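# Scribe a rip line along curved board edge with gauge

## Task

Using the green gauge, scribe a single line that runs beside the board's curved edge for 20 cm or more, kept at the gauge's preset distance from that edge, with no other marks anywhere on the board; afterwards rest the gauge motionless on the bench, away from the board and the bench dogs, so that it stays there without the robot holding it, then open the gripper and pull the arm away.

## Robot and tools

Robot: one arm (yam_ultra) with a single two-finger parallel gripper. There is one arm, so every pose row describes that one gripper. The fingers point along the gripper's own +z axis and close along its y axis. end_effector_position is the point midway between the finger pads, roughly 1 cm back from the tips. The only camera is cam_wrist (504x504 fisheye, mounted on the hand).

Frame: all poses are in the scene frame. Its origin sits on the table surface under the arm base; +z is up, and +y is to the left when facing along +x. Positions are in metres; orientations are unit quaternions written w first (qw, qx, qy, qz). The base may be slightly tilted, and the reported hand position can be a bit off, especially at long reach. Motions tend to finish a centimetre or so short, usually low.

A row is 8 numbers: x, y, z, qw, qx, qy, qz, opening. x, y, z and the quaternion form an absolute target pose for the gripper, not an offset. Opening runs from -1 (closed) to +1 (fully open, 0.094 m). Between the ends the fingers go to where grip_measured would read that value; to hold something, command about 0.03 below the measured value for a firm grip, less for a lighter one.

execute_actions(actions): a list of actions run in sequence. Each action is a table of at most 15 rows; each row lasts one control step (1/30 s) and if there are fewer than 15 rows the last row is repeated to fill out the 15 steps. An empty list just returns the current state and images. A target more than 0.6 m from the gripper's start position (along any gripper axis) is refused; if any action is malformed, or the first one fails that check, nothing runs. Repeat the intended quaternion in every row rather than copying the drifted one from the last result.

Each control step clips the commanded pose to within 70 mm and 16 degrees of the measured pose, and position wins over orientation if both cannot be met. So a distant target needs several actions; after an action the arm only goes as far as the last clipped pose. The 'Hand target' line shows where the controller is currently heading.

move(target, speed, blocking): drives the gripper in a straight line toward one absolute pose (one 8-number row). speed is the path's top speed in m/s, 0.002 to 0.5 (default 0.25); turning is capped at twice that in rad/s. Paths last 0.5 to 10 s and are cut off after 10 s. The opening is applied at the start. The path does not avoid obstacles; faster contact hits harder, and aiming further past the contact presses harder. The result adds a 'move:' line: done (settled near target), off_target, moving, held (a check blocked the final step) or fault, plus limits such as paced (pose was clipped) or held (steps blocked en route; afterwards it may jump faster than speed), and the distance left to the target. With blocking=false the call returns after 0.5 s while the arm keeps going; until a result shows the move ended, other moves and execute_actions are refused, so use wait or stop.

wait(seconds): 0 to 10 s, holds the last command and returns early if a running move ends. stop(): brakes the current move; braking needs some room. zoom_image(camera, region): camera is "cam_wrist"; region is [x0, y0, x1, y1] in pixels, origin top-left, at most 504 by 504. read_manual(section): returns licence texts only. finished_scene(scene): ends the given scene (integer) and reports success; it cannot be undone.

Result lines: the state gives end_effector_position and end_effector_quat_wxyz. Joint positions and velocities list waist, shoulder, elbow, wrist pitch, wrist yaw, wrist roll (rad, rad/s) and then the finger-pad gap (m). Ranges in rad: waist -2.618 to 3.054, shoulder 0 to 3.142, elbow 0 to 3.142, wrist pitch -1.571 to 1.571, wrist yaw -1.571 to 1.571, wrist roll -2.094 to 2.094. grip_measured is the finger opening on the command scale (may be off by about 1 mm). 'pose unreachable' means the clearance check altered or blocked the command (the base mount counts as arm). Joint torques are total drive outputs, noisy and offset, not a pure contact signal. Camera calibration numbers come with each image set and may be slightly off.

Suggested order: look with cam_wrist to locate the green gauge, the board's curved edge and the bench dogs; grasp the gauge securely; set its fence against the curved edge and drag it along that edge for more than 20 cm with gentle, steady pressure so the marker scribes only the intended line; lift clear of the board without touching it elsewhere; set the gauge down flat on the bench away from board and dogs; open, confirm it stays still, and retreat.

Avoid: dropping the gauge, stray marks on the board, pressing hard or striking things, knocking anything off the table (fails the job), and leaving the gauge held up only by the gripper. A loose object may occasionally be nudged by an outside push. Holding loads warms motors: a MOTOR HOT line appears at 75 °C, 90 °C pauses the arm, and 100 °C makes it go limp; fault stops are reported as OVER-TEMPERATURE FAULT lines.

Each tool is called after ">>>" as a command line: name --argument value for each argument, lists and objects as JSON in quotes; but a table of rows of numbers goes row by row, as --pt "numbers of a row", without its own name.

## Session

>>> execute_actions --actions '[]'

Scene clock: 0.00 s.
end_effector_position=(-0.1387, -0.3879, +0.1325) grip_measured=+1.000 end_effector_quat_wxyz=(-0.197, +0.820, +0.519, +0.141)
Joint positions: [-1.895  1.705  1.811 -1.45  -0.165 -0.052  0.094]
Joint velocities: [ 0.002 -0.007 -0.007 -0.007 -0.022 -0.037  0.   ]
Joint torques (N m, as the arm reports them, + toward a larger angle): no reading
Motor temperatures (°C, as the motors report them): [22 22 23 22 22 25]
Hand target: -0.142, -0.391, +0.136; -0.195, +0.822, +0.519, +0.132

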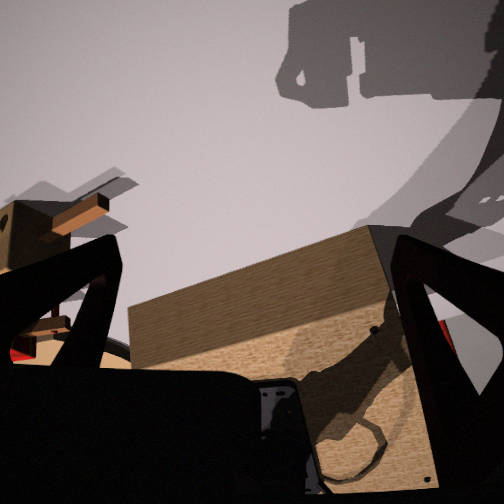

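>>> move --target '[0.15,-0.36,0.36,0.268,0.476,0.824,-0.155,1]'

>>> move --target '[0.40,0,0.40,0.309,0,0.951,0,1]'

Scene clock: 12.17 s.
end_effector_position=(+0.1441, -0.3525, +0.3471) grip_measured=+1.000 end_effector_quat_wxyz=(+0.255, +0.490, +0.824, -0.127)
Joint positions: [ 0.369  0.905  1.291 -1.552  1.26   0.83   0.094]
Joint velocities: [-0.007 -0.017  0.012 -0.066  0.022  0.154  0.   ]
Joint torques (N m, as the arm reports them, + toward a larger angle): [1.7  2.56 6.12 0.8  0.37 0.04]
Motor temperatures (°C, as the motors report them): [23 24 24 22 22 25]
Hand target: +0.145, -0.357, +0.353; +0.261, +0.490, +0.821, -0.133
Off the commanded pose: 0.016 m, 4 deg.
move: off_target
camera_calibration (this result's frames):
cam_wrist: T_world_to_cam=[[-0.864407, -0.500019, -0.0527411, -0.0359641], [-0.502335, 0.863331, 0.048163, 0.365159], [0.0214505, 0.0681262, -0.997446, 0.484652], [0, 0, 0, 1]] pos_world=[0.141948, -0.366253, 0.46393]

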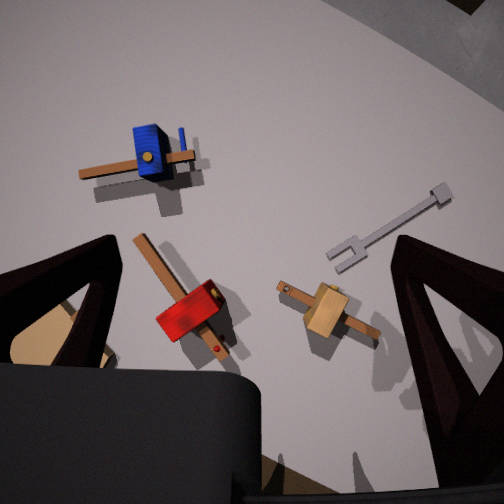

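Scene clock: 14.87 s.
end_effector_position=(+0.4051, -0.0080, +0.3909) grip_measured=+1.000 end_effector_quat_wxyz=(+0.291, -0.004, +0.957, -0.004)
Joint positions: [ 0.84   1.978  1.609 -1.055  0.935  0.339  0.094]
Joint velocities: [ 0.012 -0.017  0.002 -0.007 -0.051 -0.022  0.   ]
Joint torques (N m, as the arm reports them, + toward a larger angle): [ 7.57 -4.96  8.28  1.37  0.1  -0.07]
Motor temperatures (°C, as the motors report them): [23 24 24 22 22 25]
Hand target: +0.408, -0.005, +0.404; +0.305, -0.002, +0.952, +0.005
Off the commanded pose: 0.013 m, 2 deg.
move: off_target
camera_calibration (this result's frames):
cam_wrist: T_world_to_cam=[[0.0195956, -0.999806, -0.00173055, -0.0178537], [-0.999185, -0.0196445, 0.0352733, 0.395969], [-0.0353004, 0.00103794, -0.999376, 0.522411], [0, 0, 0, 1]] pos_world=[0.414438, -0.0106138, 0.508087]

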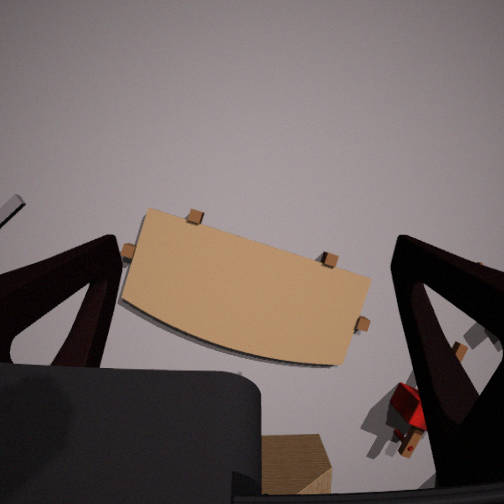

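>>> move --target '[0.30,0.22,0.36,0.309,0,0.951,0,1]'

Scene clock: 22.80 s.
end_effector_position=(+0.3001, +0.2243, +0.3531) grip_measured=+1.000 end_effector_quat_wxyz=(+0.296, -0.008, +0.955, -0.002)
Joint positions: [ 1.262  2.541  1.746 -1.159  0.883  1.006  0.094]
Joint velocities: [ 0.012  0.002 -0.002 -0.022  0.037  0.037  0.   ]
Joint torques (N m, as the arm reports them, + toward a larger angle): [ 5.09 -9.42  9.04  0.78  0.32  0.06]
Motor temperatures (°C, as the motors report them): [23 24 25 23 22 25]
Hand target: +0.302, +0.224, +0.362; +0.303, -0.001, +0.953, +0.002
Off the commanded pose: 0.008 m, 2 deg.
move: done
camera_calibration (this result's frames):
cam_wrist: T_world_to_cam=[[0.0285396, -0.999583, -0.0044284, 0.214561], [-0.999273, -0.0286422, 0.0251574, 0.302604], [-0.0252737, 0.0037072, -0.999674, 0.477227], [0, 0, 0, 1]] pos_world=[0.308322, 0.22137, 0.470409]

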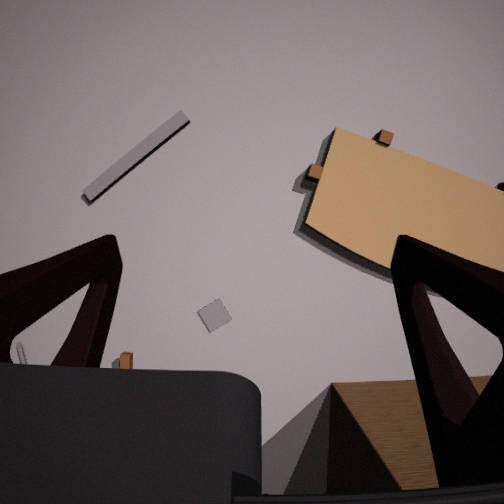

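>>> move --target '[0.10,0.33,0.33,0.309,0,0.951,0,1]'

Scene clock: 26.83 s.
end_effector_position=(+0.0940, +0.3323, +0.3265) grip_measured=+1.000 end_effector_quat_wxyz=(+0.301, -0.009, +0.953, -0.003)
Joint positions: [ 1.766  2.953  2.096 -1.495  0.609  1.576  0.094]
Joint velocities: [-0.027 -0.017  0.007 -0.037 -0.037 -0.037  0.   ]
Joint torques (N m, as the arm reports them, + toward a larger angle): [ -0.42 -12.06   8.9    0.17   0.36   0.05]
Motor temperatures (°C, as the motors report them): [23 24 25 23 22 25]
Hand target: +0.097, +0.333, +0.332; +0.303, -0.003, +0.953, -0.001
Off the commanded pose: 0.007 m, 1 deg.
move: done
camera_calibration (this result's frames):
cam_wrist: T_world_to_cam=[[0.0305059, -0.999535, -0.000107625, 0.32669], [-0.99945, -0.0305047, 0.0130172, 0.105027], [-0.0130144, -0.000289535, -0.999915, 0.445239], [0, 0, 0, 1]] pos_world=[0.100798, 0.329871, 0.443869]

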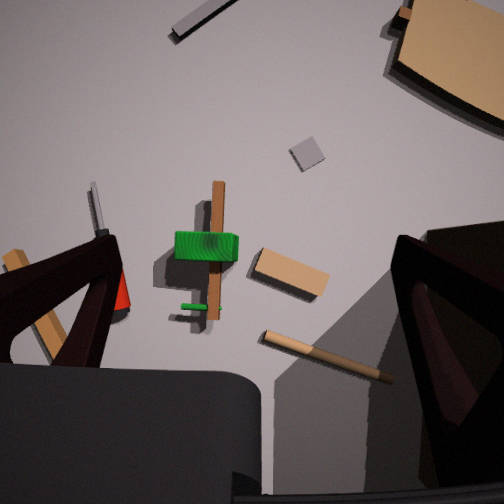

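>>> zoom_image --camera "cam_wrist" --region '[130,170,290,330]'

Region (130, 170, 290, 330) of cam_wrist's 504x504 image, scaled by 3.150, with more detail than that image has.

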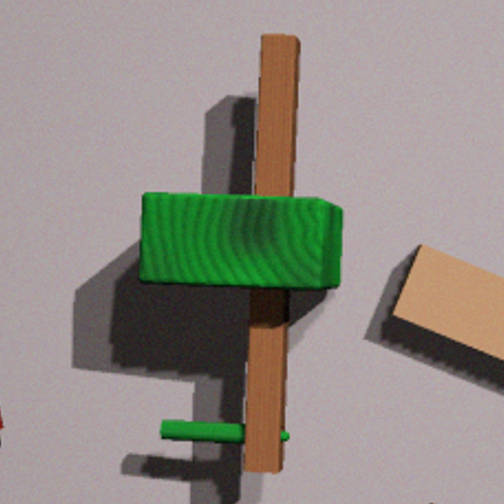

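>>> move --target '[0.107,0.38,0.16,0,0.707,-0.707,0,1]'

Scene clock: 59.47 s.
end_effector_position=(+0.1118, +0.3837, +0.1690) grip_measured=+1.000 end_effector_quat_wxyz=(-0.051, +0.702, -0.709, -0.028)
Joint positions: [ 1.464  3.116  1.907 -0.989  0.212 -0.216  0.094]
Joint velocities: [-0.012 -0.012  0.007 -0.037  0.007 -0.037  0.   ]
Joint torques (N m, as the arm reports them, + toward a larger angle): [  2.39 -12.89   5.95   0.73  -0.06  -0.09]
Motor temperatures (°C, as the motors report them): [23 27 26 22 22 25]
Hand target: +0.109, +0.384, +0.163; -0.046, +0.705, -0.707, -0.031
Off the commanded pose: 0.011 m, 7 deg.
joint sent to its limit — the command would take joint 2 (shoulder) past its upper limit, so that joint was sent only as far as its limit.
move: off_target
camera_calibration (this result's frames):
cam_wrist: T_world_to_cam=[[0.999907, -0.00394493, 0.0130711, -0.115041], [-0.00985715, -0.871006, 0.491174, 0.257472], [0.00944734, -0.491257, -0.870963, 0.452092], [0, 0, 0, 1]] pos_world=[0.113297, 0.445899, 0.268795]

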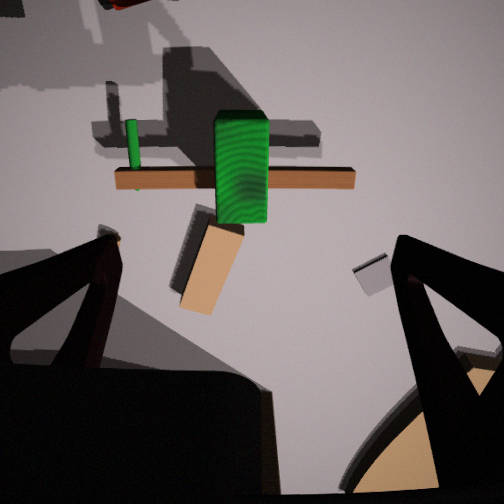

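>>> move --target '[0.105,0.345,0.11,-0.183,0.683,-0.683,-0.183,0.35]' --speed 0.15

Scene clock: 76.20 s.
end_effector_position=(+0.1049, +0.3442, +0.1017) grip_measured=+0.353 end_effector_quat_wxyz=(-0.177, +0.687, -0.684, -0.170)
Joint positions: [ 1.326  2.865  1.052  0.002  0.129 -0.415  0.064]
Joint velocities: [-0.007 -0.022 -0.022 -0.022 -0.037 -0.125  0.001]
Joint torques (N m, as the arm reports them, + toward a larger angle): [  2.52 -12.18   4.56   1.42  -0.19  -0.07]
Motor temperatures (°C, as the motors report them): [23 28 25 22 22 25]
Hand target: +0.107, +0.347, +0.109; -0.186, +0.684, -0.682, -0.181
Off the commanded pose: 0.008 m, 2 deg.
move: done
camera_calibration (this result's frames):
cam_wrist: T_world_to_cam=[[0.999885, 0.0150595, -0.00204129, -0.112481], [0.0151971, -0.991485, 0.129329, 0.331715], [-0.0000762659, -0.129345, -0.9916, 0.262852], [0, 0, 0, 1]] pos_world=[0.107447, 0.364583, 0.217514]

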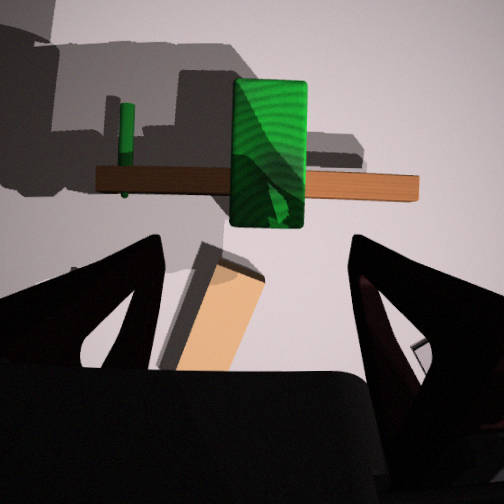

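>>> move --target '[0.111,0.388,0.052,-0.183,0.683,-0.683,-0.183,0.35]' --speed 0.06

Scene clock: 86.47 s.
end_effector_position=(+0.1132, +0.3886, +0.0624) grip_measured=+0.353 end_effector_quat_wxyz=(-0.191, +0.681, -0.682, -0.184)
Joint positions: [ 1.291  3.084  1.227  0.088  0.12  -0.448  0.064]
Joint velocities: [-0.007 -0.002 -0.007  0.095  0.037  0.007  0.001]
Joint torques (N m, as the arm reports them, + toward a larger angle): [ 2.23 -9.26  6.43  1.34 -0.09 -0.07]
Motor temperatures (°C, as the motors report them): [23 28 25 23 22 25]
Hand target: +0.112, +0.388, +0.053; -0.184, +0.683, -0.683, -0.183
Off the commanded pose: 0.011 m, 1 deg.
move: off_target
camera_calibration (this result's frames):
cam_wrist: T_world_to_cam=[[0.99994, 0.0102859, -0.00365625, -0.119565], [0.0105673, -0.996079, 0.0878373, 0.385596], [-0.00273843, -0.0878707, -0.996128, 0.214085], [0, 0, 0, 1]] pos_world=[0.116069, 0.404125, 0.178949]

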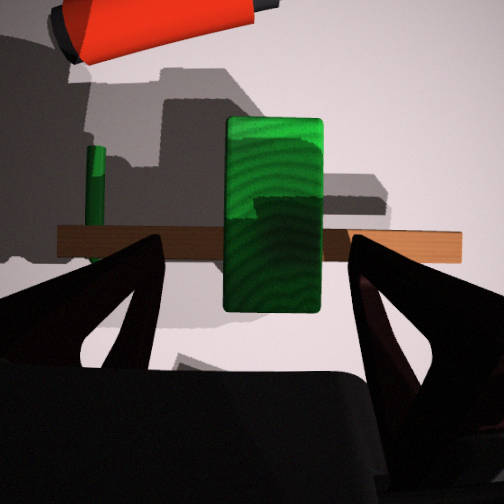

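>>> move --target '[0.118,0.404,0.05,-0.183,0.683,-0.683,-0.183,0.35]' --speed 0.04

Scene clock: 95.23 s.
end_effector_position=(+0.1183, +0.3983, +0.0631) grip_measured=+0.353 end_effector_quat_wxyz=(-0.196, +0.679, -0.680, -0.195)
Joint positions: [ 1.274  3.102  1.263  0.089  0.106 -0.464  0.064]
Joint velocities: [ 0.002 -0.002  0.002  0.007 -0.007  0.007 -0.   ]
Joint torques (N m, as the arm reports them, + toward a larger angle): [  2.44 -10.08   6.25   1.4   -0.08  -0.09]
Motor temperatures (°C, as the motors report them): [23 27 25 23 22 25]
Hand target: +0.119, +0.399, +0.056; -0.193, +0.680, -0.680, -0.194
Off the commanded pose: 0.014 m, 2 deg.
joint sent to its limit — the command would take joint 2 (shoulder) past its upper limit, so that joint was sent only as far as its limit.
move: off_target
camera_calibration (this result's frames):
cam_wrist: T_world_to_cam=[[0.999852, 0.0129872, -0.011275, -0.125353], [0.0136953, -0.997779, 0.065183, 0.396882], [-0.0104034, -0.0653278, -0.99781, 0.207727], [0, 0, 0, 1]] pos_world=[0.12206, 0.411198, 0.179988]

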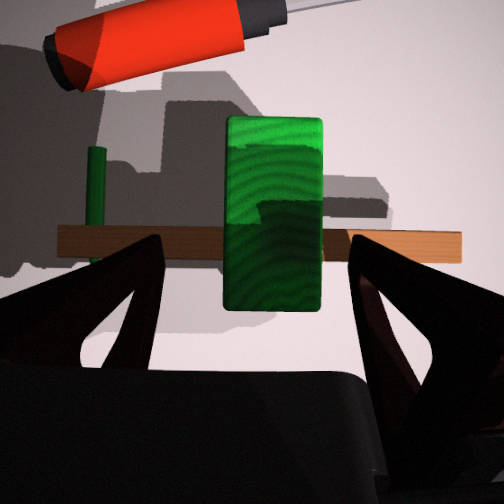

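>>> execute_actions --actions '[[[0.121,0.396,0.068,-0.19,0.68,-0.68,-0.19,0.35]],[[0.123,0.396,0.068,-0.19,0.68,-0.68,-0.19,-0.2]],[[0.123,0.396,0.068,-0.19,0.68,-0.68,-0.19,-0.42]],[[0.123,0.396,0.068,-0.19,0.68,-0.68,-0.19,-0.42]]]'

Scene clock: 101.73 s.
end_effector_position=(+0.1185, +0.3922, +0.0597) grip_measured=-0.394 end_effector_quat_wxyz=(-0.186, +0.683, -0.682, -0.186)
Joint positions: [ 1.268  3.1    1.263  0.062  0.116 -0.469  0.028]
Joint velocities: [ 0.012 -0.007 -0.012 -0.081 -0.022 -0.022 -0.   ]
Joint torques (N m, as the arm reports them, + toward a larger angle): [  2.88 -13.43   5.9    1.16  -0.14  -0.07]
Motor temperatures (°C, as the motors report them): [23 27 25 24 22 25]
Hand target: +0.123, +0.396, +0.068; -0.191, +0.681, -0.681, -0.190
Off the commanded pose: 0.010 m, 1 deg.
camera_calibration (this result's frames):
cam_wrist: T_world_to_cam=[[0.999786, 0.0155421, -0.0136752, -0.126383], [0.0167434, -0.99556, 0.0926246, 0.388116], [-0.0121749, -0.0928337, -0.995607, 0.214806], [0, 0, 0, 1]] pos_world=[0.122473, 0.408298, 0.176185]

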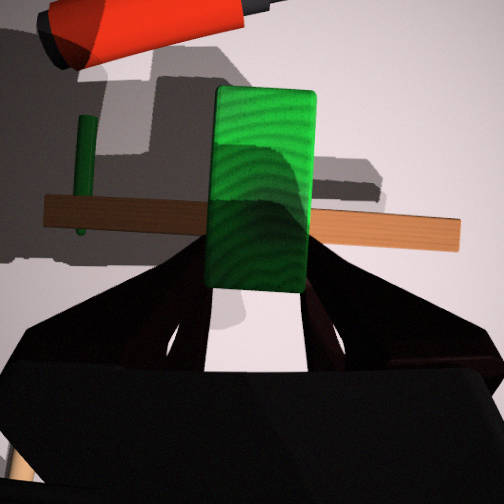

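>>> move --target '[0.16,0.36,0.072,-0.186,0.683,-0.682,-0.186,-0.43]' --speed 0.05

Scene clock: 106.70 s.
end_effector_position=(+0.1591, +0.3587, +0.0632) grip_measured=-0.394 end_effector_quat_wxyz=(-0.181, +0.682, -0.686, -0.181)
Joint positions: [ 1.102  3.002  1.192  0.045  0.159 -0.625  0.028]
Joint velocities: [-0.017 -0.007 -0.027 -0.022  0.037  0.037 -0.001]
Joint torques (N m, as the arm reports them, + toward a larger angle): [  4.22 -13.12   3.67   1.23  -0.18  -0.06]
Motor temperatures (°C, as the motors report them): [23 28 25 24 22 25]
Hand target: +0.162, +0.358, +0.071; -0.187, +0.682, -0.683, -0.184
Off the commanded pose: 0.009 m, 1 deg.
move: done
camera_calibration (this result's frames):
cam_wrist: T_world_to_cam=[[0.999844, 0.00900625, -0.015186, -0.163982], [0.0105945, -0.994097, 0.107978, 0.353208], [-0.0141239, -0.108122, -0.994037, 0.221322], [0, 0, 0, 1]] pos_world=[0.16334, 0.376529, 0.179373]

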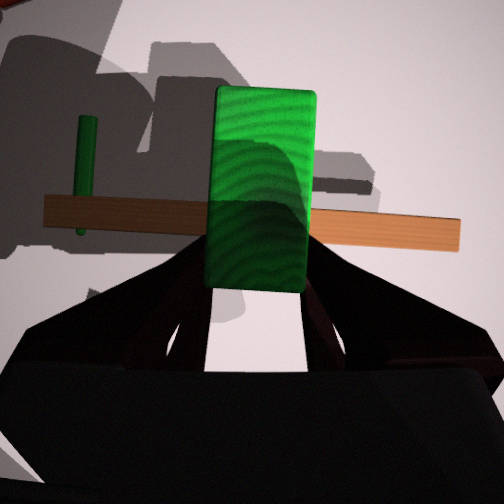

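>>> move --target '[0.18,0.33,0.20,-0.186,0.683,-0.682,-0.186,-0.43]' --speed 0.12

Scene clock: 110.23 s.
end_effector_position=(+0.1744, +0.3154, +0.1812) grip_measured=-0.394 end_effector_quat_wxyz=(-0.163, +0.687, -0.686, -0.175)
Joint positions: [ 1.166  2.619  1.184 -0.378  0.151 -0.56   0.028]
Joint velocities: [ 0.002  0.007  0.007 -0.022 -0.051  0.007  0.001]
Joint torques (N m, as the arm reports them, + toward a larger angle): [  5.68 -11.49   8.47   1.2   -0.27   0.04]
Motor temperatures (°C, as the motors report them): [23 28 25 24 22 25]
Hand target: +0.178, +0.326, +0.201; -0.185, +0.683, -0.681, -0.187
Off the commanded pose: 0.024 m, 3 deg.
move: off_target
camera_calibration (this result's frames):
cam_wrist: T_world_to_cam=[[0.999382, 0.0193919, -0.0293062, -0.177748], [0.0233779, -0.989526, 0.142449, 0.287381], [-0.0262369, -0.143046, -0.989368, 0.34642], [0, 0, 0, 1]] pos_world=[0.180009, 0.337372, 0.296591]

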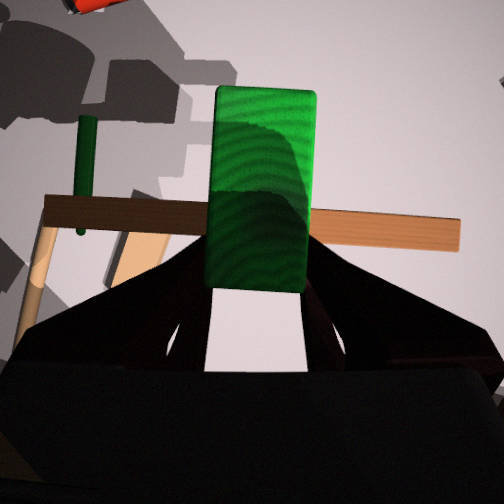

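>>> move --target '[0.42,0,0.25,0.259,0,0.966,0,-0.43]'

>>> move --target '[0.19,-0.44,0.2,0.216,0.533,0.806,-0.143,-0.43]'

Scene clock: 120.67 s.
end_effector_position=(+0.4097, -0.0044, +0.2304) grip_measured=-0.396 end_effector_quat_wxyz=(+0.250, -0.016, +0.968, -0.007)
Joint positions: [ 0.57   1.966  1.094 -0.358  0.851 -0.001  0.028]
Joint velocities: [ 0.002 -0.012 -0.022  0.007 -0.007  0.007 -0.   ]
Joint torques (N m, as the arm reports them, + toward a larger angle): [ 7.33 -7.72  7.98  1.21  0.1   0.04]
Motor temperatures (°C, as the motors report them): [23 28 25 24 22 25]
Hand target: +0.418, -0.010, +0.245; +0.266, +0.001, +0.964, -0.006
Off the commanded pose: 0.023 m, 2 deg.
move: off_target
camera_calibration (this result's frames):
cam_wrist: T_world_to_cam=[[0.0407077, -0.999142, 0.00760878, -0.0254821], [-0.991902, -0.0394935, 0.120706, 0.383583], [-0.120302, -0.0124608, -0.992659, 0.395402], [0, 0, 0, 1]] pos_world=[0.429081, -0.00538417, 0.346392]

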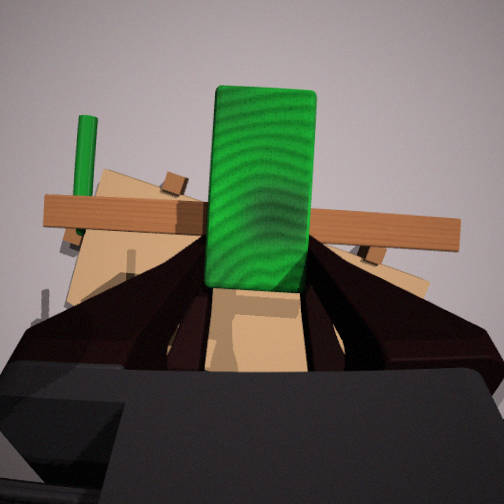

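Scene clock: 123.63 s.
end_effector_position=(+0.1785, -0.4330, +0.1970) grip_measured=-0.397 end_effector_quat_wxyz=(+0.217, +0.521, +0.811, -0.156)
Joint positions: [-0.606  1.024  0.932 -0.249  0.557 -0.125  0.028]
Joint velocities: [ 0.012 -0.002 -0.007  0.007 -0.081 -0.007 -0.001]
Joint torques (N m, as the arm reports them, + toward a larger angle): [ 1.27 -6.39  8.28  1.42 -0.09  0.05]
Motor temperatures (°C, as the motors report them): [23 27 25 24 22 25]
Hand target: +0.181, -0.441, +0.204; +0.229, +0.527, +0.803, -0.157
Off the commanded pose: 0.014 m, 2 deg.
move: off_target
camera_calibration (this result's frames):
cam_wrist: T_world_to_cam=[[-0.90682, -0.4213, 0.0135362, -0.025806], [-0.418731, 0.904049, 0.0857923, 0.454529], [-0.0483817, 0.0721301, -0.996221, 0.353568], [0, 0, 0, 1]] pos_world=[0.18403, -0.447291, 0.313586]

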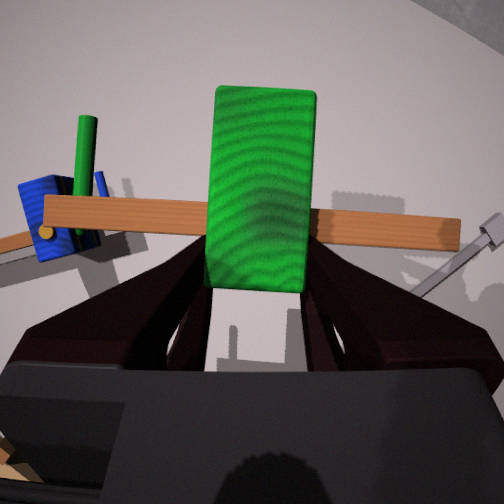

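>>> move --target '[0.175,-0.46,0.075,0.216,0.533,0.806,-0.143,-0.43]' --speed 0.1

Scene clock: 128.33 s.
end_effector_position=(+0.1735, -0.4563, +0.0716) grip_measured=-0.397 end_effector_quat_wxyz=(+0.204, +0.531, +0.811, -0.141)
Joint positions: [-0.882  1.385  0.888  0.154  0.297 -0.19   0.028]
Joint velocities: [ 0.007 -0.017  0.012  0.081 -0.037  0.007  0.   ]
Joint torques (N m, as the arm reports them, + toward a larger angle): [ 1.86 -9.39  5.15  1.59 -0.13 -0.07]
Motor temperatures (°C, as the motors report them): [23 27 25 24 22 25]
Hand target: +0.176, -0.463, +0.075; +0.216, +0.530, +0.807, -0.146
Off the commanded pose: 0.005 m, 2 deg.
move: done
camera_calibration (this result's frames):
cam_wrist: T_world_to_cam=[[-0.912311, -0.409495, -0.00154299, -0.0310305], [-0.406468, 0.905098, 0.124824, 0.479745], [-0.0497183, 0.114506, -0.992178, 0.24942], [0, 0, 0, 1]] pos_world=[0.179092, -0.475483, 0.187537]

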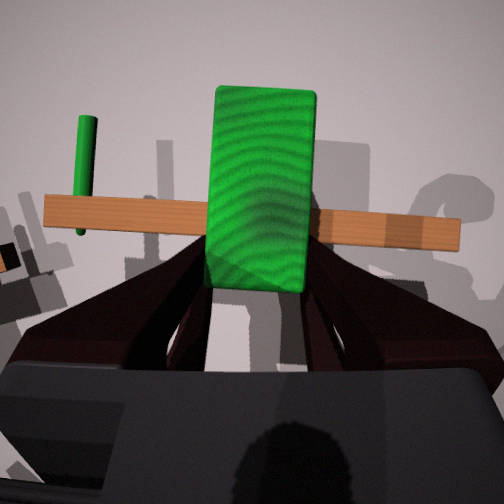

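>>> move --target '[0.175,-0.46,0.058,0.216,0.533,0.806,-0.143,-0.43]' --speed 0.02

Scene clock: 130.70 s.
end_effector_position=(+0.1737, -0.4590, +0.0585) grip_measured=-0.397 end_effector_quat_wxyz=(+0.208, +0.534, +0.807, -0.142)
Joint positions: [-0.901  1.432  0.888  0.211  0.277 -0.19   0.028]
Joint velocities: [ 0.002 -0.012 -0.017  0.022 -0.051 -0.154 -0.   ]
Joint torques (N m, as the arm reports them, + toward a larger angle): [ 1.84 -9.21  3.86  1.58 -0.12 -0.06]
Motor temperatures (°C, as the motors report them): [23 27 25 24 22 25]
Hand target: +0.175, -0.460, +0.058; +0.216, +0.533, +0.806, -0.143
Off the commanded pose: 0.002 m, 1 deg.
move: done
camera_calibration (this result's frames):
cam_wrist: T_world_to_cam=[[-0.91526, -0.402813, -0.00635045, -0.0281448], [-0.400746, 0.908722, 0.116738, 0.485083], [-0.0412529, 0.109391, -0.993142, 0.232979], [0, 0, 0, 1]] pos_world=[0.178246, -0.477628, 0.174575]

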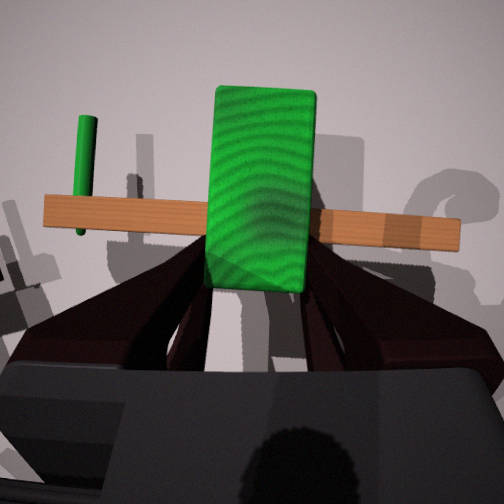

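>>> move --target '[0.175,-0.46,0.046,0.216,0.533,0.806,-0.143,-0.43]' --speed 0.015

Scene clock: 133.73 s.
end_effector_position=(+0.1770, -0.4668, +0.0562) grip_measured=-0.397 end_effector_quat_wxyz=(+0.224, +0.535, +0.801, -0.150)
Joint positions: [-0.908  1.457  0.888  0.275  0.262 -0.192  0.028]
Joint velocities: [-0.002 -0.002 -0.027 -0.022 -0.022  0.081  0.   ]
Joint torques (N m, as the arm reports them, + toward a larger angle): [ 1.36 -8.01  3.7   1.46 -0.12 -0.06]
Motor temperatures (°C, as the motors report them): [23 27 25 24 22 25]
Hand target: +0.175, -0.460, +0.046; +0.216, +0.533, +0.806, -0.143
Off the commanded pose: 0.012 m, 1 deg.
move: off_target
camera_calibration (this result's frames):
cam_wrist: T_world_to_cam=[[-0.918227, -0.395867, -0.0122254, -0.0241846], [-0.395556, 0.91508, 0.0785079, 0.497879], [-0.0198914, 0.0769238, -0.996839, 0.212906], [0, 0, 0, 1]] pos_world=[0.178967, -0.481551, 0.172849]

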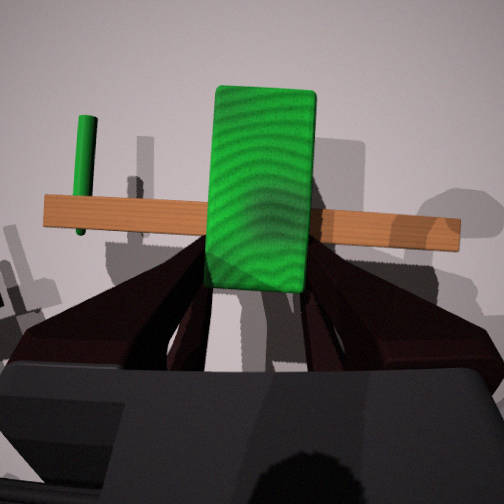

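>>> execute_actions --actions '[[[0.177,-0.466,0.057,0.22,0.533,0.803,-0.147,0.2]],[[0.177,-0.466,0.057,0.22,0.533,0.803,-0.147,0.2]]]'

>>> move --target '[0.172,-0.455,0.10,0.216,0.533,0.806,-0.143,0.2]' --speed 0.1

>>> move --target '[0.19,-0.497,0.105,-0.058,0.551,0.832,0.039,0.2]' --speed 0.15

Scene clock: 144.00 s.
end_effector_position=(+0.1763, -0.4629, +0.0537) grip_measured=+0.197 end_effector_quat_wxyz=(+0.218, +0.534, +0.804, -0.145)
Joint positions: [-0.908  1.458  0.888  0.257  0.261 -0.192  0.056]
Joint velocities: [-0.017 -0.002  0.012 -0.066 -0.051  0.095  0.   ]
Joint torques (N m, as the arm reports them, + toward a larger angle): [  2.35 -10.18   5.02   1.34  -0.03  -0.03]
Motor temperatures (°C, as the motors report them): [23 27 25 24 22 25]
Hand target: +0.177, -0.466, +0.057; +0.220, +0.533, +0.803, -0.147
Off the commanded pose: 0.005 m, 0 deg.
camera_calibration (this result's frames):
cam_wrist: T_world_to_cam=[[-0.915777, -0.401471, -0.0131699, -0.0262532], [-0.400806, 0.911108, 0.0961089, 0.492424], [-0.0265857, 0.0932929, -0.995284, 0.218768], [0, 0, 0, 1]] pos_world=[0.179141, -0.479601, 0.170064]

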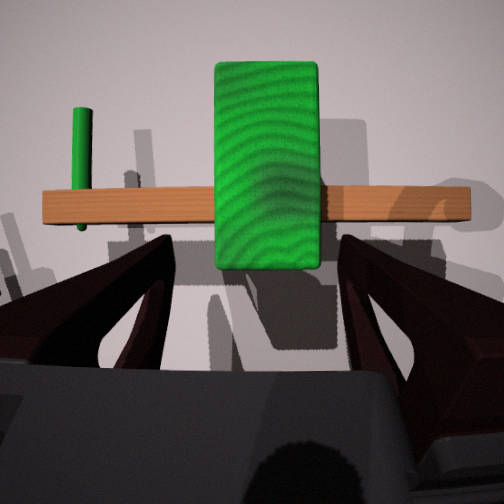

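Scene clock: 145.10 s.
end_effector_position=(+0.1694, -0.4578, +0.0960) grip_measured=+0.197 end_effector_quat_wxyz=(+0.213, +0.534, +0.805, -0.145)
Joint positions: [-0.87   1.299  0.88   0.096  0.304 -0.18   0.056]
Joint velocities: [ 0.002  0.007  0.017  0.066  0.007 -0.007 -0.001]
Joint torques (N m, as the arm reports them, + toward a larger angle): [  3.1  -10.49   4.22   1.31   0.02   0.05]
Motor temperatures (°C, as the motors report them): [23 27 25 24 22 25]
Hand target: +0.172, -0.454, +0.100; +0.216, +0.533, +0.805, -0.142
Off the commanded pose: 0.006 m, 0 deg.
move: done
camera_calibration (this result's frames):
cam_wrist: T_world_to_cam=[[-0.91613, -0.400807, -0.0077792, -0.0301751], [-0.39938, 0.910848, 0.104171, 0.479824], [-0.0346666, 0.0985406, -0.994529, 0.263951], [0, 0, 0, 1]] pos_world=[0.173138, -0.475151, 0.212289]

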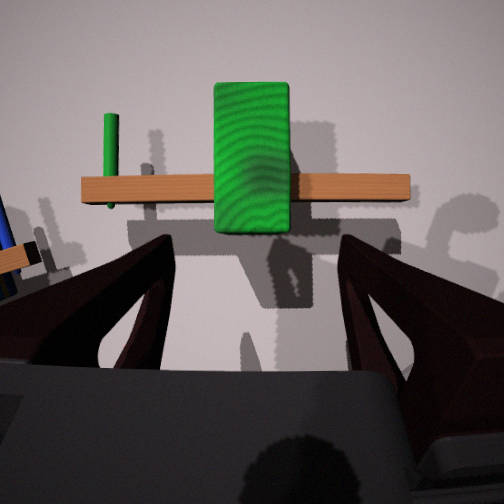

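Scene clock: 147.97 s.
end_effector_position=(+0.1807, -0.4922, +0.0997) grip_measured=+0.197 end_effector_quat_wxyz=(-0.068, +0.554, +0.829, +0.041)
Joint positions: [-0.854  1.903  2.139 -1.281  0.355  0.079  0.056]
Joint velocities: [-0.002 -0.022 -0.007 -0.022 -0.022  0.037  0.   ]
Joint torques (N m, as the arm reports them, + toward a larger angle): [  4.68 -13.38   8.13  -0.06  -0.06   0.05]
Motor temperatures (°C, as the motors report them): [23 27 25 24 22 25]
Hand target: +0.188, -0.495, +0.105; -0.058, +0.554, +0.829, +0.043
Off the commanded pose: 0.012 m, 1 deg.
move: off_target
camera_calibration (this result's frames):
cam_wrist: T_world_to_cam=[[-0.922839, -0.384989, -0.012291, -0.0241457], [-0.280669, 0.65024, 0.705984, 0.305584], [-0.263804, 0.654959, -0.708121, 0.558104], [0, 0, 0, 1]] pos_world=[0.210715, -0.573533, 0.179171]

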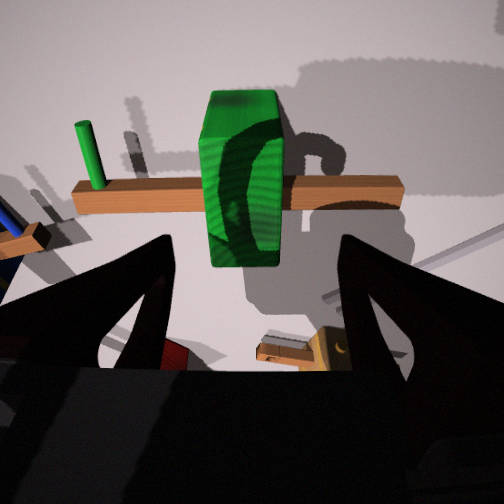

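>>> move --target '[0.194,-0.508,0.095,-0.145,0.544,0.821,0.096,0.2]' --speed 0.1

Scene clock: 153.50 s.
end_effector_position=(+0.1911, -0.5043, +0.0921) grip_measured=+0.197 end_effector_quat_wxyz=(-0.098, +0.549, +0.828, +0.064)
Joint positions: [-0.854  2.167  2.61  -1.567  0.345  0.098  0.056]
Joint velocities: [-0.007  0.002  0.007  0.022 -0.022 -0.022  0.   ]
Joint torques (N m, as the arm reports them, + toward a larger angle): [  4.07 -14.27   8.12  -0.23  -0.06  -0.05]
Motor temperatures (°C, as the motors report them): [23 28 25 24 22 25]
Hand target: +0.193, -0.507, +0.095; -0.090, +0.550, +0.828, +0.065
Off the commanded pose: 0.006 m, 7 deg.
joint sent to its limit — the command would take joint 4 (wrist pitch) past its lower limit, so that joint was sent only as far as its limit.
move: off_target
camera_calibration (this result's frames):
cam_wrist: T_world_to_cam=[[-0.920533, -0.39025, -0.0179906, -0.0218197], [-0.267465, 0.595999, 0.757132, 0.287111], [-0.284748, 0.701776, -0.653015, 0.585884], [0, 0, 0, 1]] pos_world=[0.223536, -0.590792, 0.164818]

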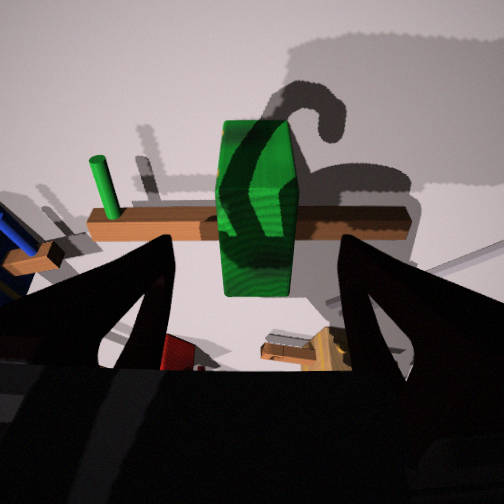

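>>> move --target '[0.193,-0.510,0.050,-0.094,0.548,0.829,0.062,0.2]' --speed 0.04

Scene clock: 156.70 s.
end_effector_position=(+0.1909, -0.5064, +0.0496) grip_measured=+0.197 end_effector_quat_wxyz=(-0.104, +0.545, +0.829, +0.064)
Joint positions: [-0.889  2.247  2.61  -1.488  0.338  0.063  0.056]
Joint velocities: [-0.002  0.012 -0.012  0.066  0.022 -0.081 -0.   ]
Joint torques (N m, as the arm reports them, + toward a larger angle): [  3.88 -14.97   6.75  -0.08  -0.06  -0.06]
Motor temperatures (°C, as the motors report them): [23 28 25 24 22 25]
Hand target: +0.193, -0.511, +0.050; -0.094, +0.548, +0.829, +0.061
Off the commanded pose: 0.004 m, 1 deg.
move: done
camera_calibration (this result's frames):
cam_wrist: T_world_to_cam=[[-0.917415, -0.39777, -0.0113714, -0.028314], [-0.264606, 0.588444, 0.764014, 0.315783], [-0.297211, 0.703926, -0.6451, 0.562708], [0, 0, 0, 1]] pos_world=[0.224825, -0.593188, 0.121418]

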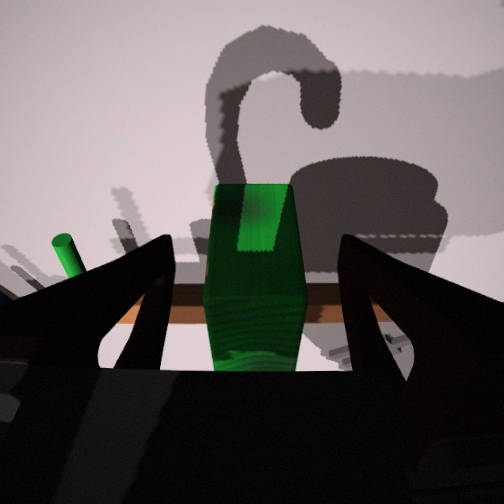

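>>> execute_actions --actions '[[[0.193,-0.510,0.047,-0.094,0.548,0.829,0.062,-0.25]],[[0.193,-0.510,0.047,-0.094,0.548,0.829,0.062,-0.43]],[[0.193,-0.510,0.047,-0.094,0.548,0.829,0.062,-0.43]]]'

>>> move --target '[0.185,-0.49,0.11,-0.094,0.548,0.829,0.062,-0.43]' --speed 0.1

Scene clock: 161.43 s.
end_effector_position=(+0.1930, -0.5097, +0.0487) grip_measured=-0.400 end_effector_quat_wxyz=(-0.097, +0.547, +0.829, +0.060)
Joint positions: [-0.889  2.247  2.61  -1.472  0.336  0.06   0.028]
Joint velocities: [-0.027  0.022 -0.002 -0.022 -0.022 -0.139  0.001]
Joint torques (N m, as the arm reports them, + toward a larger angle): [  3.67 -15.29   5.09  -0.02  -0.06  -0.06]
Motor temperatures (°C, as the motors report them): [23 29 25 23 22 25]
Hand target: +0.193, -0.510, +0.047; -0.094, +0.548, +0.829, +0.062
Off the commanded pose: 0.002 m, 0 deg.
camera_calibration (this result's frames):
cam_wrist: T_world_to_cam=[[-0.918743, -0.394629, -0.0133953, -0.0258052], [-0.268499, 0.599503, 0.753992, 0.325802], [-0.289517, 0.696322, -0.656747, 0.560206], [0, 0, 0, 1]] pos_world=[0.225958, -0.595586, 0.121915]

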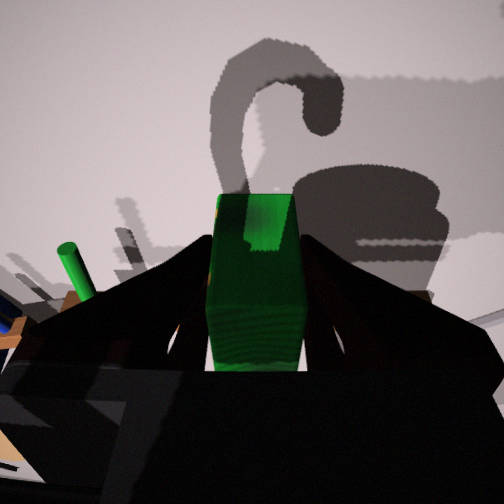

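Scene clock: 162.57 s.
end_effector_position=(+0.1824, -0.4890, +0.1009) grip_measured=-0.400 end_effector_quat_wxyz=(-0.100, +0.550, +0.827, +0.067)
Joint positions: [-0.852  2.017  2.346 -1.462  0.343  0.104  0.028]
Joint velocities: [ 0.017 -0.007  0.002 -0.007 -0.051  0.081 -0.001]
Joint torques (N m, as the arm reports them, + toward a larger angle): [  5.02 -16.04   5.09  -0.2    0.05   0.05]
Motor temperatures (°C, as the motors report them): [23 30 25 23 22 25]
Hand target: +0.185, -0.489, +0.110; -0.094, +0.548, +0.829, +0.063
Off the commanded pose: 0.010 m, 1 deg.
move: done
camera_calibration (this result's frames):
cam_wrist: T_world_to_cam=[[-0.921452, -0.387994, -0.0196851, -0.022243], [-0.265185, 0.591146, 0.761724, 0.265791], [-0.283908, 0.707112, -0.647602, 0.580343], [0, 0, 0, 1]] pos_world=[0.214752, -0.576119, 0.172935]

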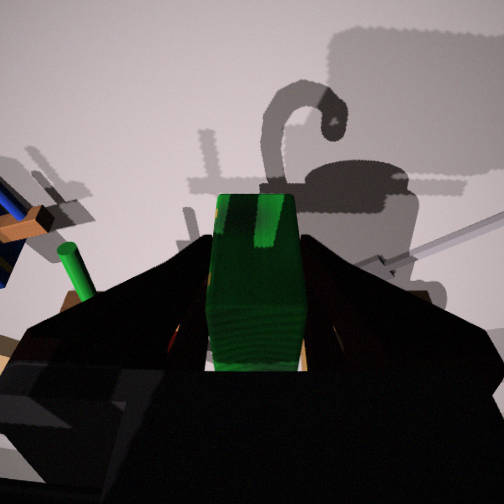

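>>> move --target '[0.22,-0.55,0.10,0.519,0.432,0.653,-0.344,-0.43]' --speed 0.2

Scene clock: 172.00 s.
end_effector_position=(+0.2185, -0.5422, +0.0894) grip_measured=-0.400 end_effector_quat_wxyz=(+0.501, +0.430, +0.672, -0.336)
Joint positions: [-0.955  1.863  0.884  1.414  0.006 -0.323  0.028]
Joint velocities: [-0.002  0.002 -0.017 -0.022  0.022 -0.066 -0.   ]
Joint torques (N m, as the arm reports them, + toward a larger angle): [  2.48 -10.59   4.89   2.52  -0.29  -0.03]
Motor temperatures (°C, as the motors report them): [23 30 25 24 22 25]
Hand target: +0.220, -0.552, +0.102; +0.518, +0.421, +0.658, -0.349
Off the commanded pose: 0.013 m, 3 deg.
move: off_target
camera_calibration (this result's frames):
cam_wrist: T_world_to_cam=[[-0.906478, -0.421719, 0.0212475, -0.0351257], [-0.342674, 0.705304, -0.620581, 0.517962], [0.246725, -0.569824, -0.783854, -0.17528], [0, 0, 0, 1]] pos_world=[0.188897, -0.480013, 0.18479]

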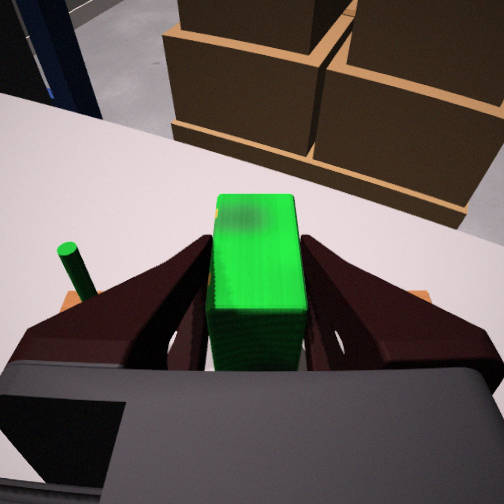

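>>> move --target '[0.22,-0.555,0.066,0.519,0.432,0.653,-0.344,-0.43]' --speed 0.03

Scene clock: 175.27 s.
end_effector_position=(+0.2197, -0.5530, +0.0722) grip_measured=-0.400 end_effector_quat_wxyz=(+0.519, +0.430, +0.651, -0.348)
Joint positions: [-0.976  1.987  0.974  1.504 -0.018 -0.295  0.028]
Joint velocities: [-0.007 -0.012 -0.007 -0.051  0.037  0.051  0.001]
Joint torques (N m, as the arm reports them, + toward a larger angle): [  2.29 -10.01   4.17   2.09  -0.19   0.08]
Motor temperatures (°C, as the motors report them): [23 30 25 25 22 25]
Hand target: +0.220, -0.555, +0.066; +0.519, +0.431, +0.653, -0.344
Off the commanded pose: 0.006 m, 1 deg.
move: done
camera_calibration (this result's frames):
cam_wrist: T_world_to_cam=[[-0.913764, -0.406151, 0.00872332, -0.0271064], [-0.309164, 0.681311, -0.6635, 0.497739], [0.263538, -0.60898, -0.748125, -0.223213], [0, 0, 0, 1]] pos_world=[0.187939, -0.486057, 0.163495]

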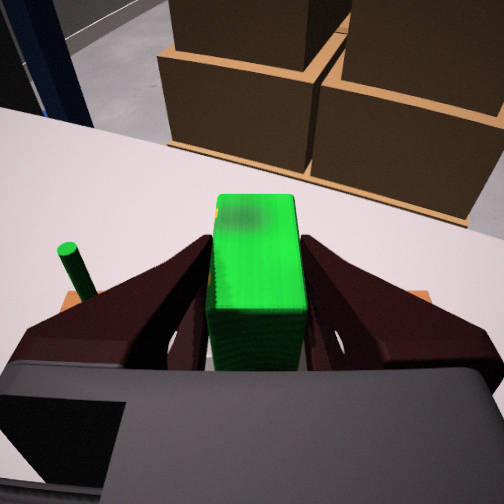

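>>> move --target '[0.22,-0.555,0.056,0.519,0.432,0.653,-0.344,-0.43]' --speed 0.015

Scene clock: 179.17 s.
end_effector_position=(+0.2201, -0.5552, +0.0708) grip_measured=-0.400 end_effector_quat_wxyz=(+0.529, +0.425, +0.643, -0.355)
Joint positions: [-0.981  2.02   0.996  1.545 -0.029 -0.291  0.028]
Joint velocities: [-0.012 -0.022 -0.007  0.022  0.022  0.007 -0.   ]
Joint torques (N m, as the arm reports them, + toward a larger angle): [ 2.12 -9.56  3.93  1.84 -0.15  0.07]
Motor temperatures (°C, as the motors report them): [23 29 25 25 22 25]
Hand target: +0.219, -0.555, +0.056; +0.519, +0.432, +0.653, -0.344
Off the commanded pose: 0.015 m, 2 deg.
move: off_target
camera_calibration (this result's frames):
cam_wrist: T_world_to_cam=[[-0.914715, -0.404014, 0.00826724, -0.0261994], [-0.299274, 0.663546, -0.685668, 0.488033], [0.271534, -0.629666, -0.727867, -0.240346], [0, 0, 0, 1]] pos_world=[0.187353, -0.485755, 0.159905]

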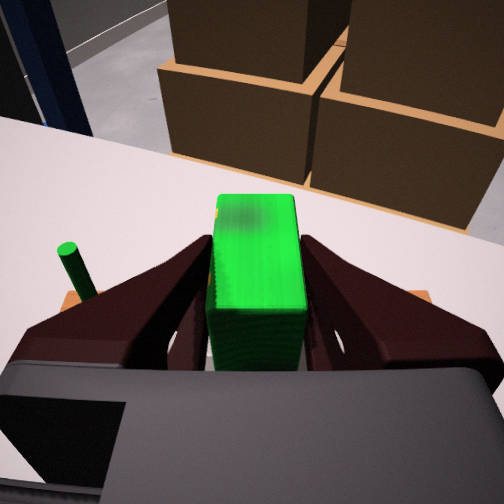

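Contact. Relieve and release.

>>> execute_actions --actions '[[[0.22,-0.554,0.068,0.519,0.432,0.653,-0.344,-0.43]],[[0.22,-0.554,0.068,0.519,0.432,0.653,-0.344,0.2]],[[0.22,-0.554,0.068,0.519,0.432,0.653,-0.344,0.2]]]'

>>> move --target '[0.21,-0.53,0.16,0.45,0.47,0.70,-0.30,0.2]' --speed 0.1

Scene clock: 183.57 s.
end_effector_position=(+0.2209, -0.5543, +0.0647) grip_measured=+0.197 end_effector_quat_wxyz=(+0.519, +0.430, +0.653, -0.345)
Joint positions: [-0.981  2.012  0.996  1.501 -0.026 -0.29   0.056]
Joint velocities: [ 0.012 -0.012  0.017  0.051 -0.037 -0.007  0.   ]
Joint torques (N m, as the arm reports them, + toward a larger angle): [  2.99 -12.68   1.55   2.16  -0.11   0.01]
Motor temperatures (°C, as the motors report them): [23 29 25 26 22 25]
Hand target: +0.220, -0.554, +0.068; +0.519, +0.432, +0.653, -0.344
Off the commanded pose: 0.003 m, 0 deg.
camera_calibration (this result's frames):
cam_wrist: T_world_to_cam=[[-0.912132, -0.409867, 0.00489212, -0.028594], [-0.310823, 0.683838, -0.660117, 0.495599], [0.267215, -0.603635, -0.751147, -0.227599], [0, 0, 0, 1]] pos_world=[0.18878, -0.488015, 0.156333]

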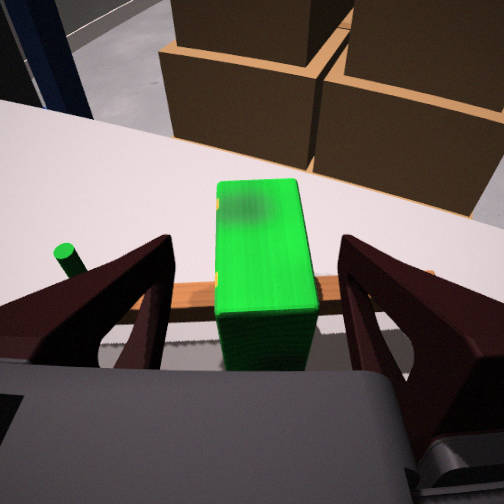

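Scene clock: 185.30 s.
end_effector_position=(+0.2064, -0.5329, +0.1571) grip_measured=+0.197 end_effector_quat_wxyz=(+0.448, +0.473, +0.696, -0.302)
Joint positions: [-0.87   1.45   0.782  0.965  0.158 -0.306  0.056]
Joint velocities: [ 0.012  0.002 -0.002  0.037  0.022  0.037  0.   ]
Joint torques (N m, as the arm reports them, + toward a larger angle): [  3.48 -10.91   3.75   2.03  -0.13  -0.05]
Motor temperatures (°C, as the motors report them): [23 29 25 26 22 25]
Hand target: +0.210, -0.529, +0.161; +0.450, +0.471, +0.697, -0.298
Off the commanded pose: 0.005 m, 1 deg.
move: done
camera_calibration (this result's frames):
cam_wrist: T_world_to_cam=[[-0.921911, -0.387348, -0.006441, -0.0177293], [-0.33404, 0.803237, -0.493181, 0.579609], [0.196206, -0.452517, -0.869903, -0.0274975], [0, 0, 0, 1]] pos_world=[0.182663, -0.484874, 0.261818]

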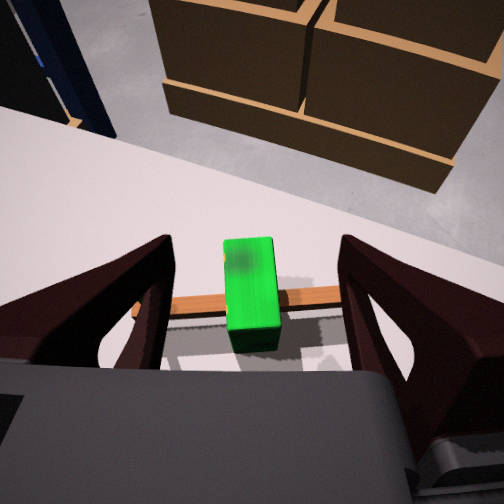

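>>> move --target '[0.222,-0.566,0.115,0,0.552,0.834,0,0.2]' --speed 0.2

Scene clock: 195.27 s.
end_effector_position=(+0.2180, -0.5610, +0.1095) grip_measured=+0.197 end_effector_quat_wxyz=(+0.008, +0.552, +0.834, +0.001)
Joint positions: [-0.834  2.244  2.856 -1.481  0.36   0.024  0.056]
Joint velocities: [-0.007 -0.022 -0.007  0.007 -0.007 -0.066 -0.001]
Joint torques (N m, as the arm reports them, + toward a larger angle): [  4.51 -14.8    8.54   0.3   -0.03   0.04]
Motor temperatures (°C, as the motors report them): [23 29 25 26 22 25]
Hand target: +0.220, -0.563, +0.114; +0.015, +0.555, +0.831, -0.000
Off the commanded pose: 0.008 m, 1 deg.
elbow stopped short: the move would have taken joint 3 (elbow) straighter than the controller allows; a more bent joint 3 avoids this.
move: done
camera_calibration (this result's frames):
cam_wrist: T_world_to_cam=[[-0.918223, -0.395028, -0.0286199, -0.0209173], [-0.338204, 0.744428, 0.575713, 0.433476], [-0.206117, 0.538313, -0.817151, 0.553926], [0, 0, 0, 1]] pos_world=[0.24157, -0.62914, 0.202485]

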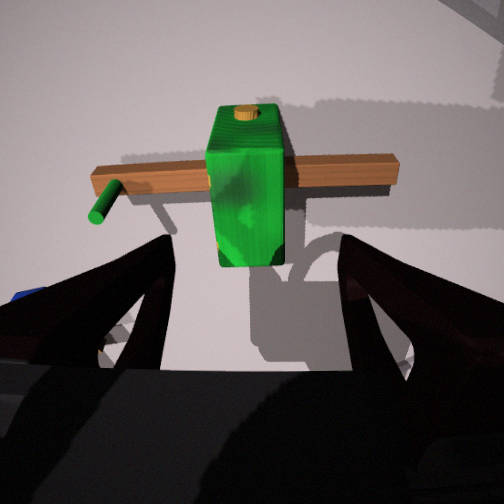

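>>> move --target '[0.224,-0.563,0.066,0.015,0.552,0.834,-0.01,0.2]' --speed 0.04

Scene clock: 198.90 s.
end_effector_position=(+0.2255, -0.5572, +0.0556) grip_measured=+0.197 end_effector_quat_wxyz=(+0.001, +0.549, +0.836, -0.003)
Joint positions: [-0.855  2.216  2.583 -1.237  0.36  -0.     0.056]
Joint velocities: [-0.027 -0.007  0.007 -0.051 -0.007 -0.037  0.   ]
Joint torques (N m, as the arm reports them, + toward a larger angle): [  4.19 -17.64   5.49   0.5   -0.02  -0.06]
Motor temperatures (°C, as the motors report them): [23 30 25 25 22 25]
Hand target: +0.224, -0.565, +0.066; +0.015, +0.551, +0.834, -0.010
Off the commanded pose: 0.012 m, 2 deg.
move: off_target
camera_calibration (this result's frames):
cam_wrist: T_world_to_cam=[[-0.915005, -0.403182, -0.0144837, -0.0201726], [-0.335907, 0.741462, 0.580861, 0.461794], [-0.223453, 0.536356, -0.813874, 0.511931], [0, 0, 0, 1]] pos_world=[0.251055, -0.625114, 0.148117]

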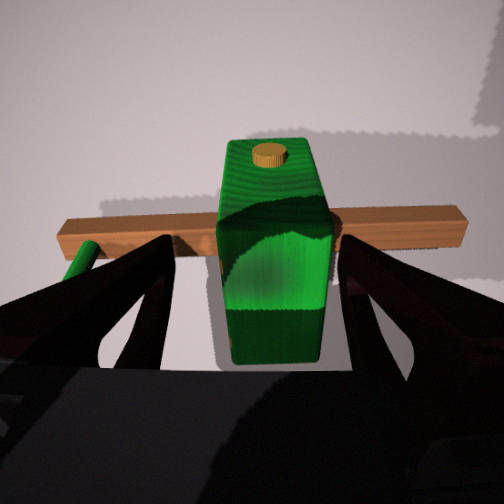

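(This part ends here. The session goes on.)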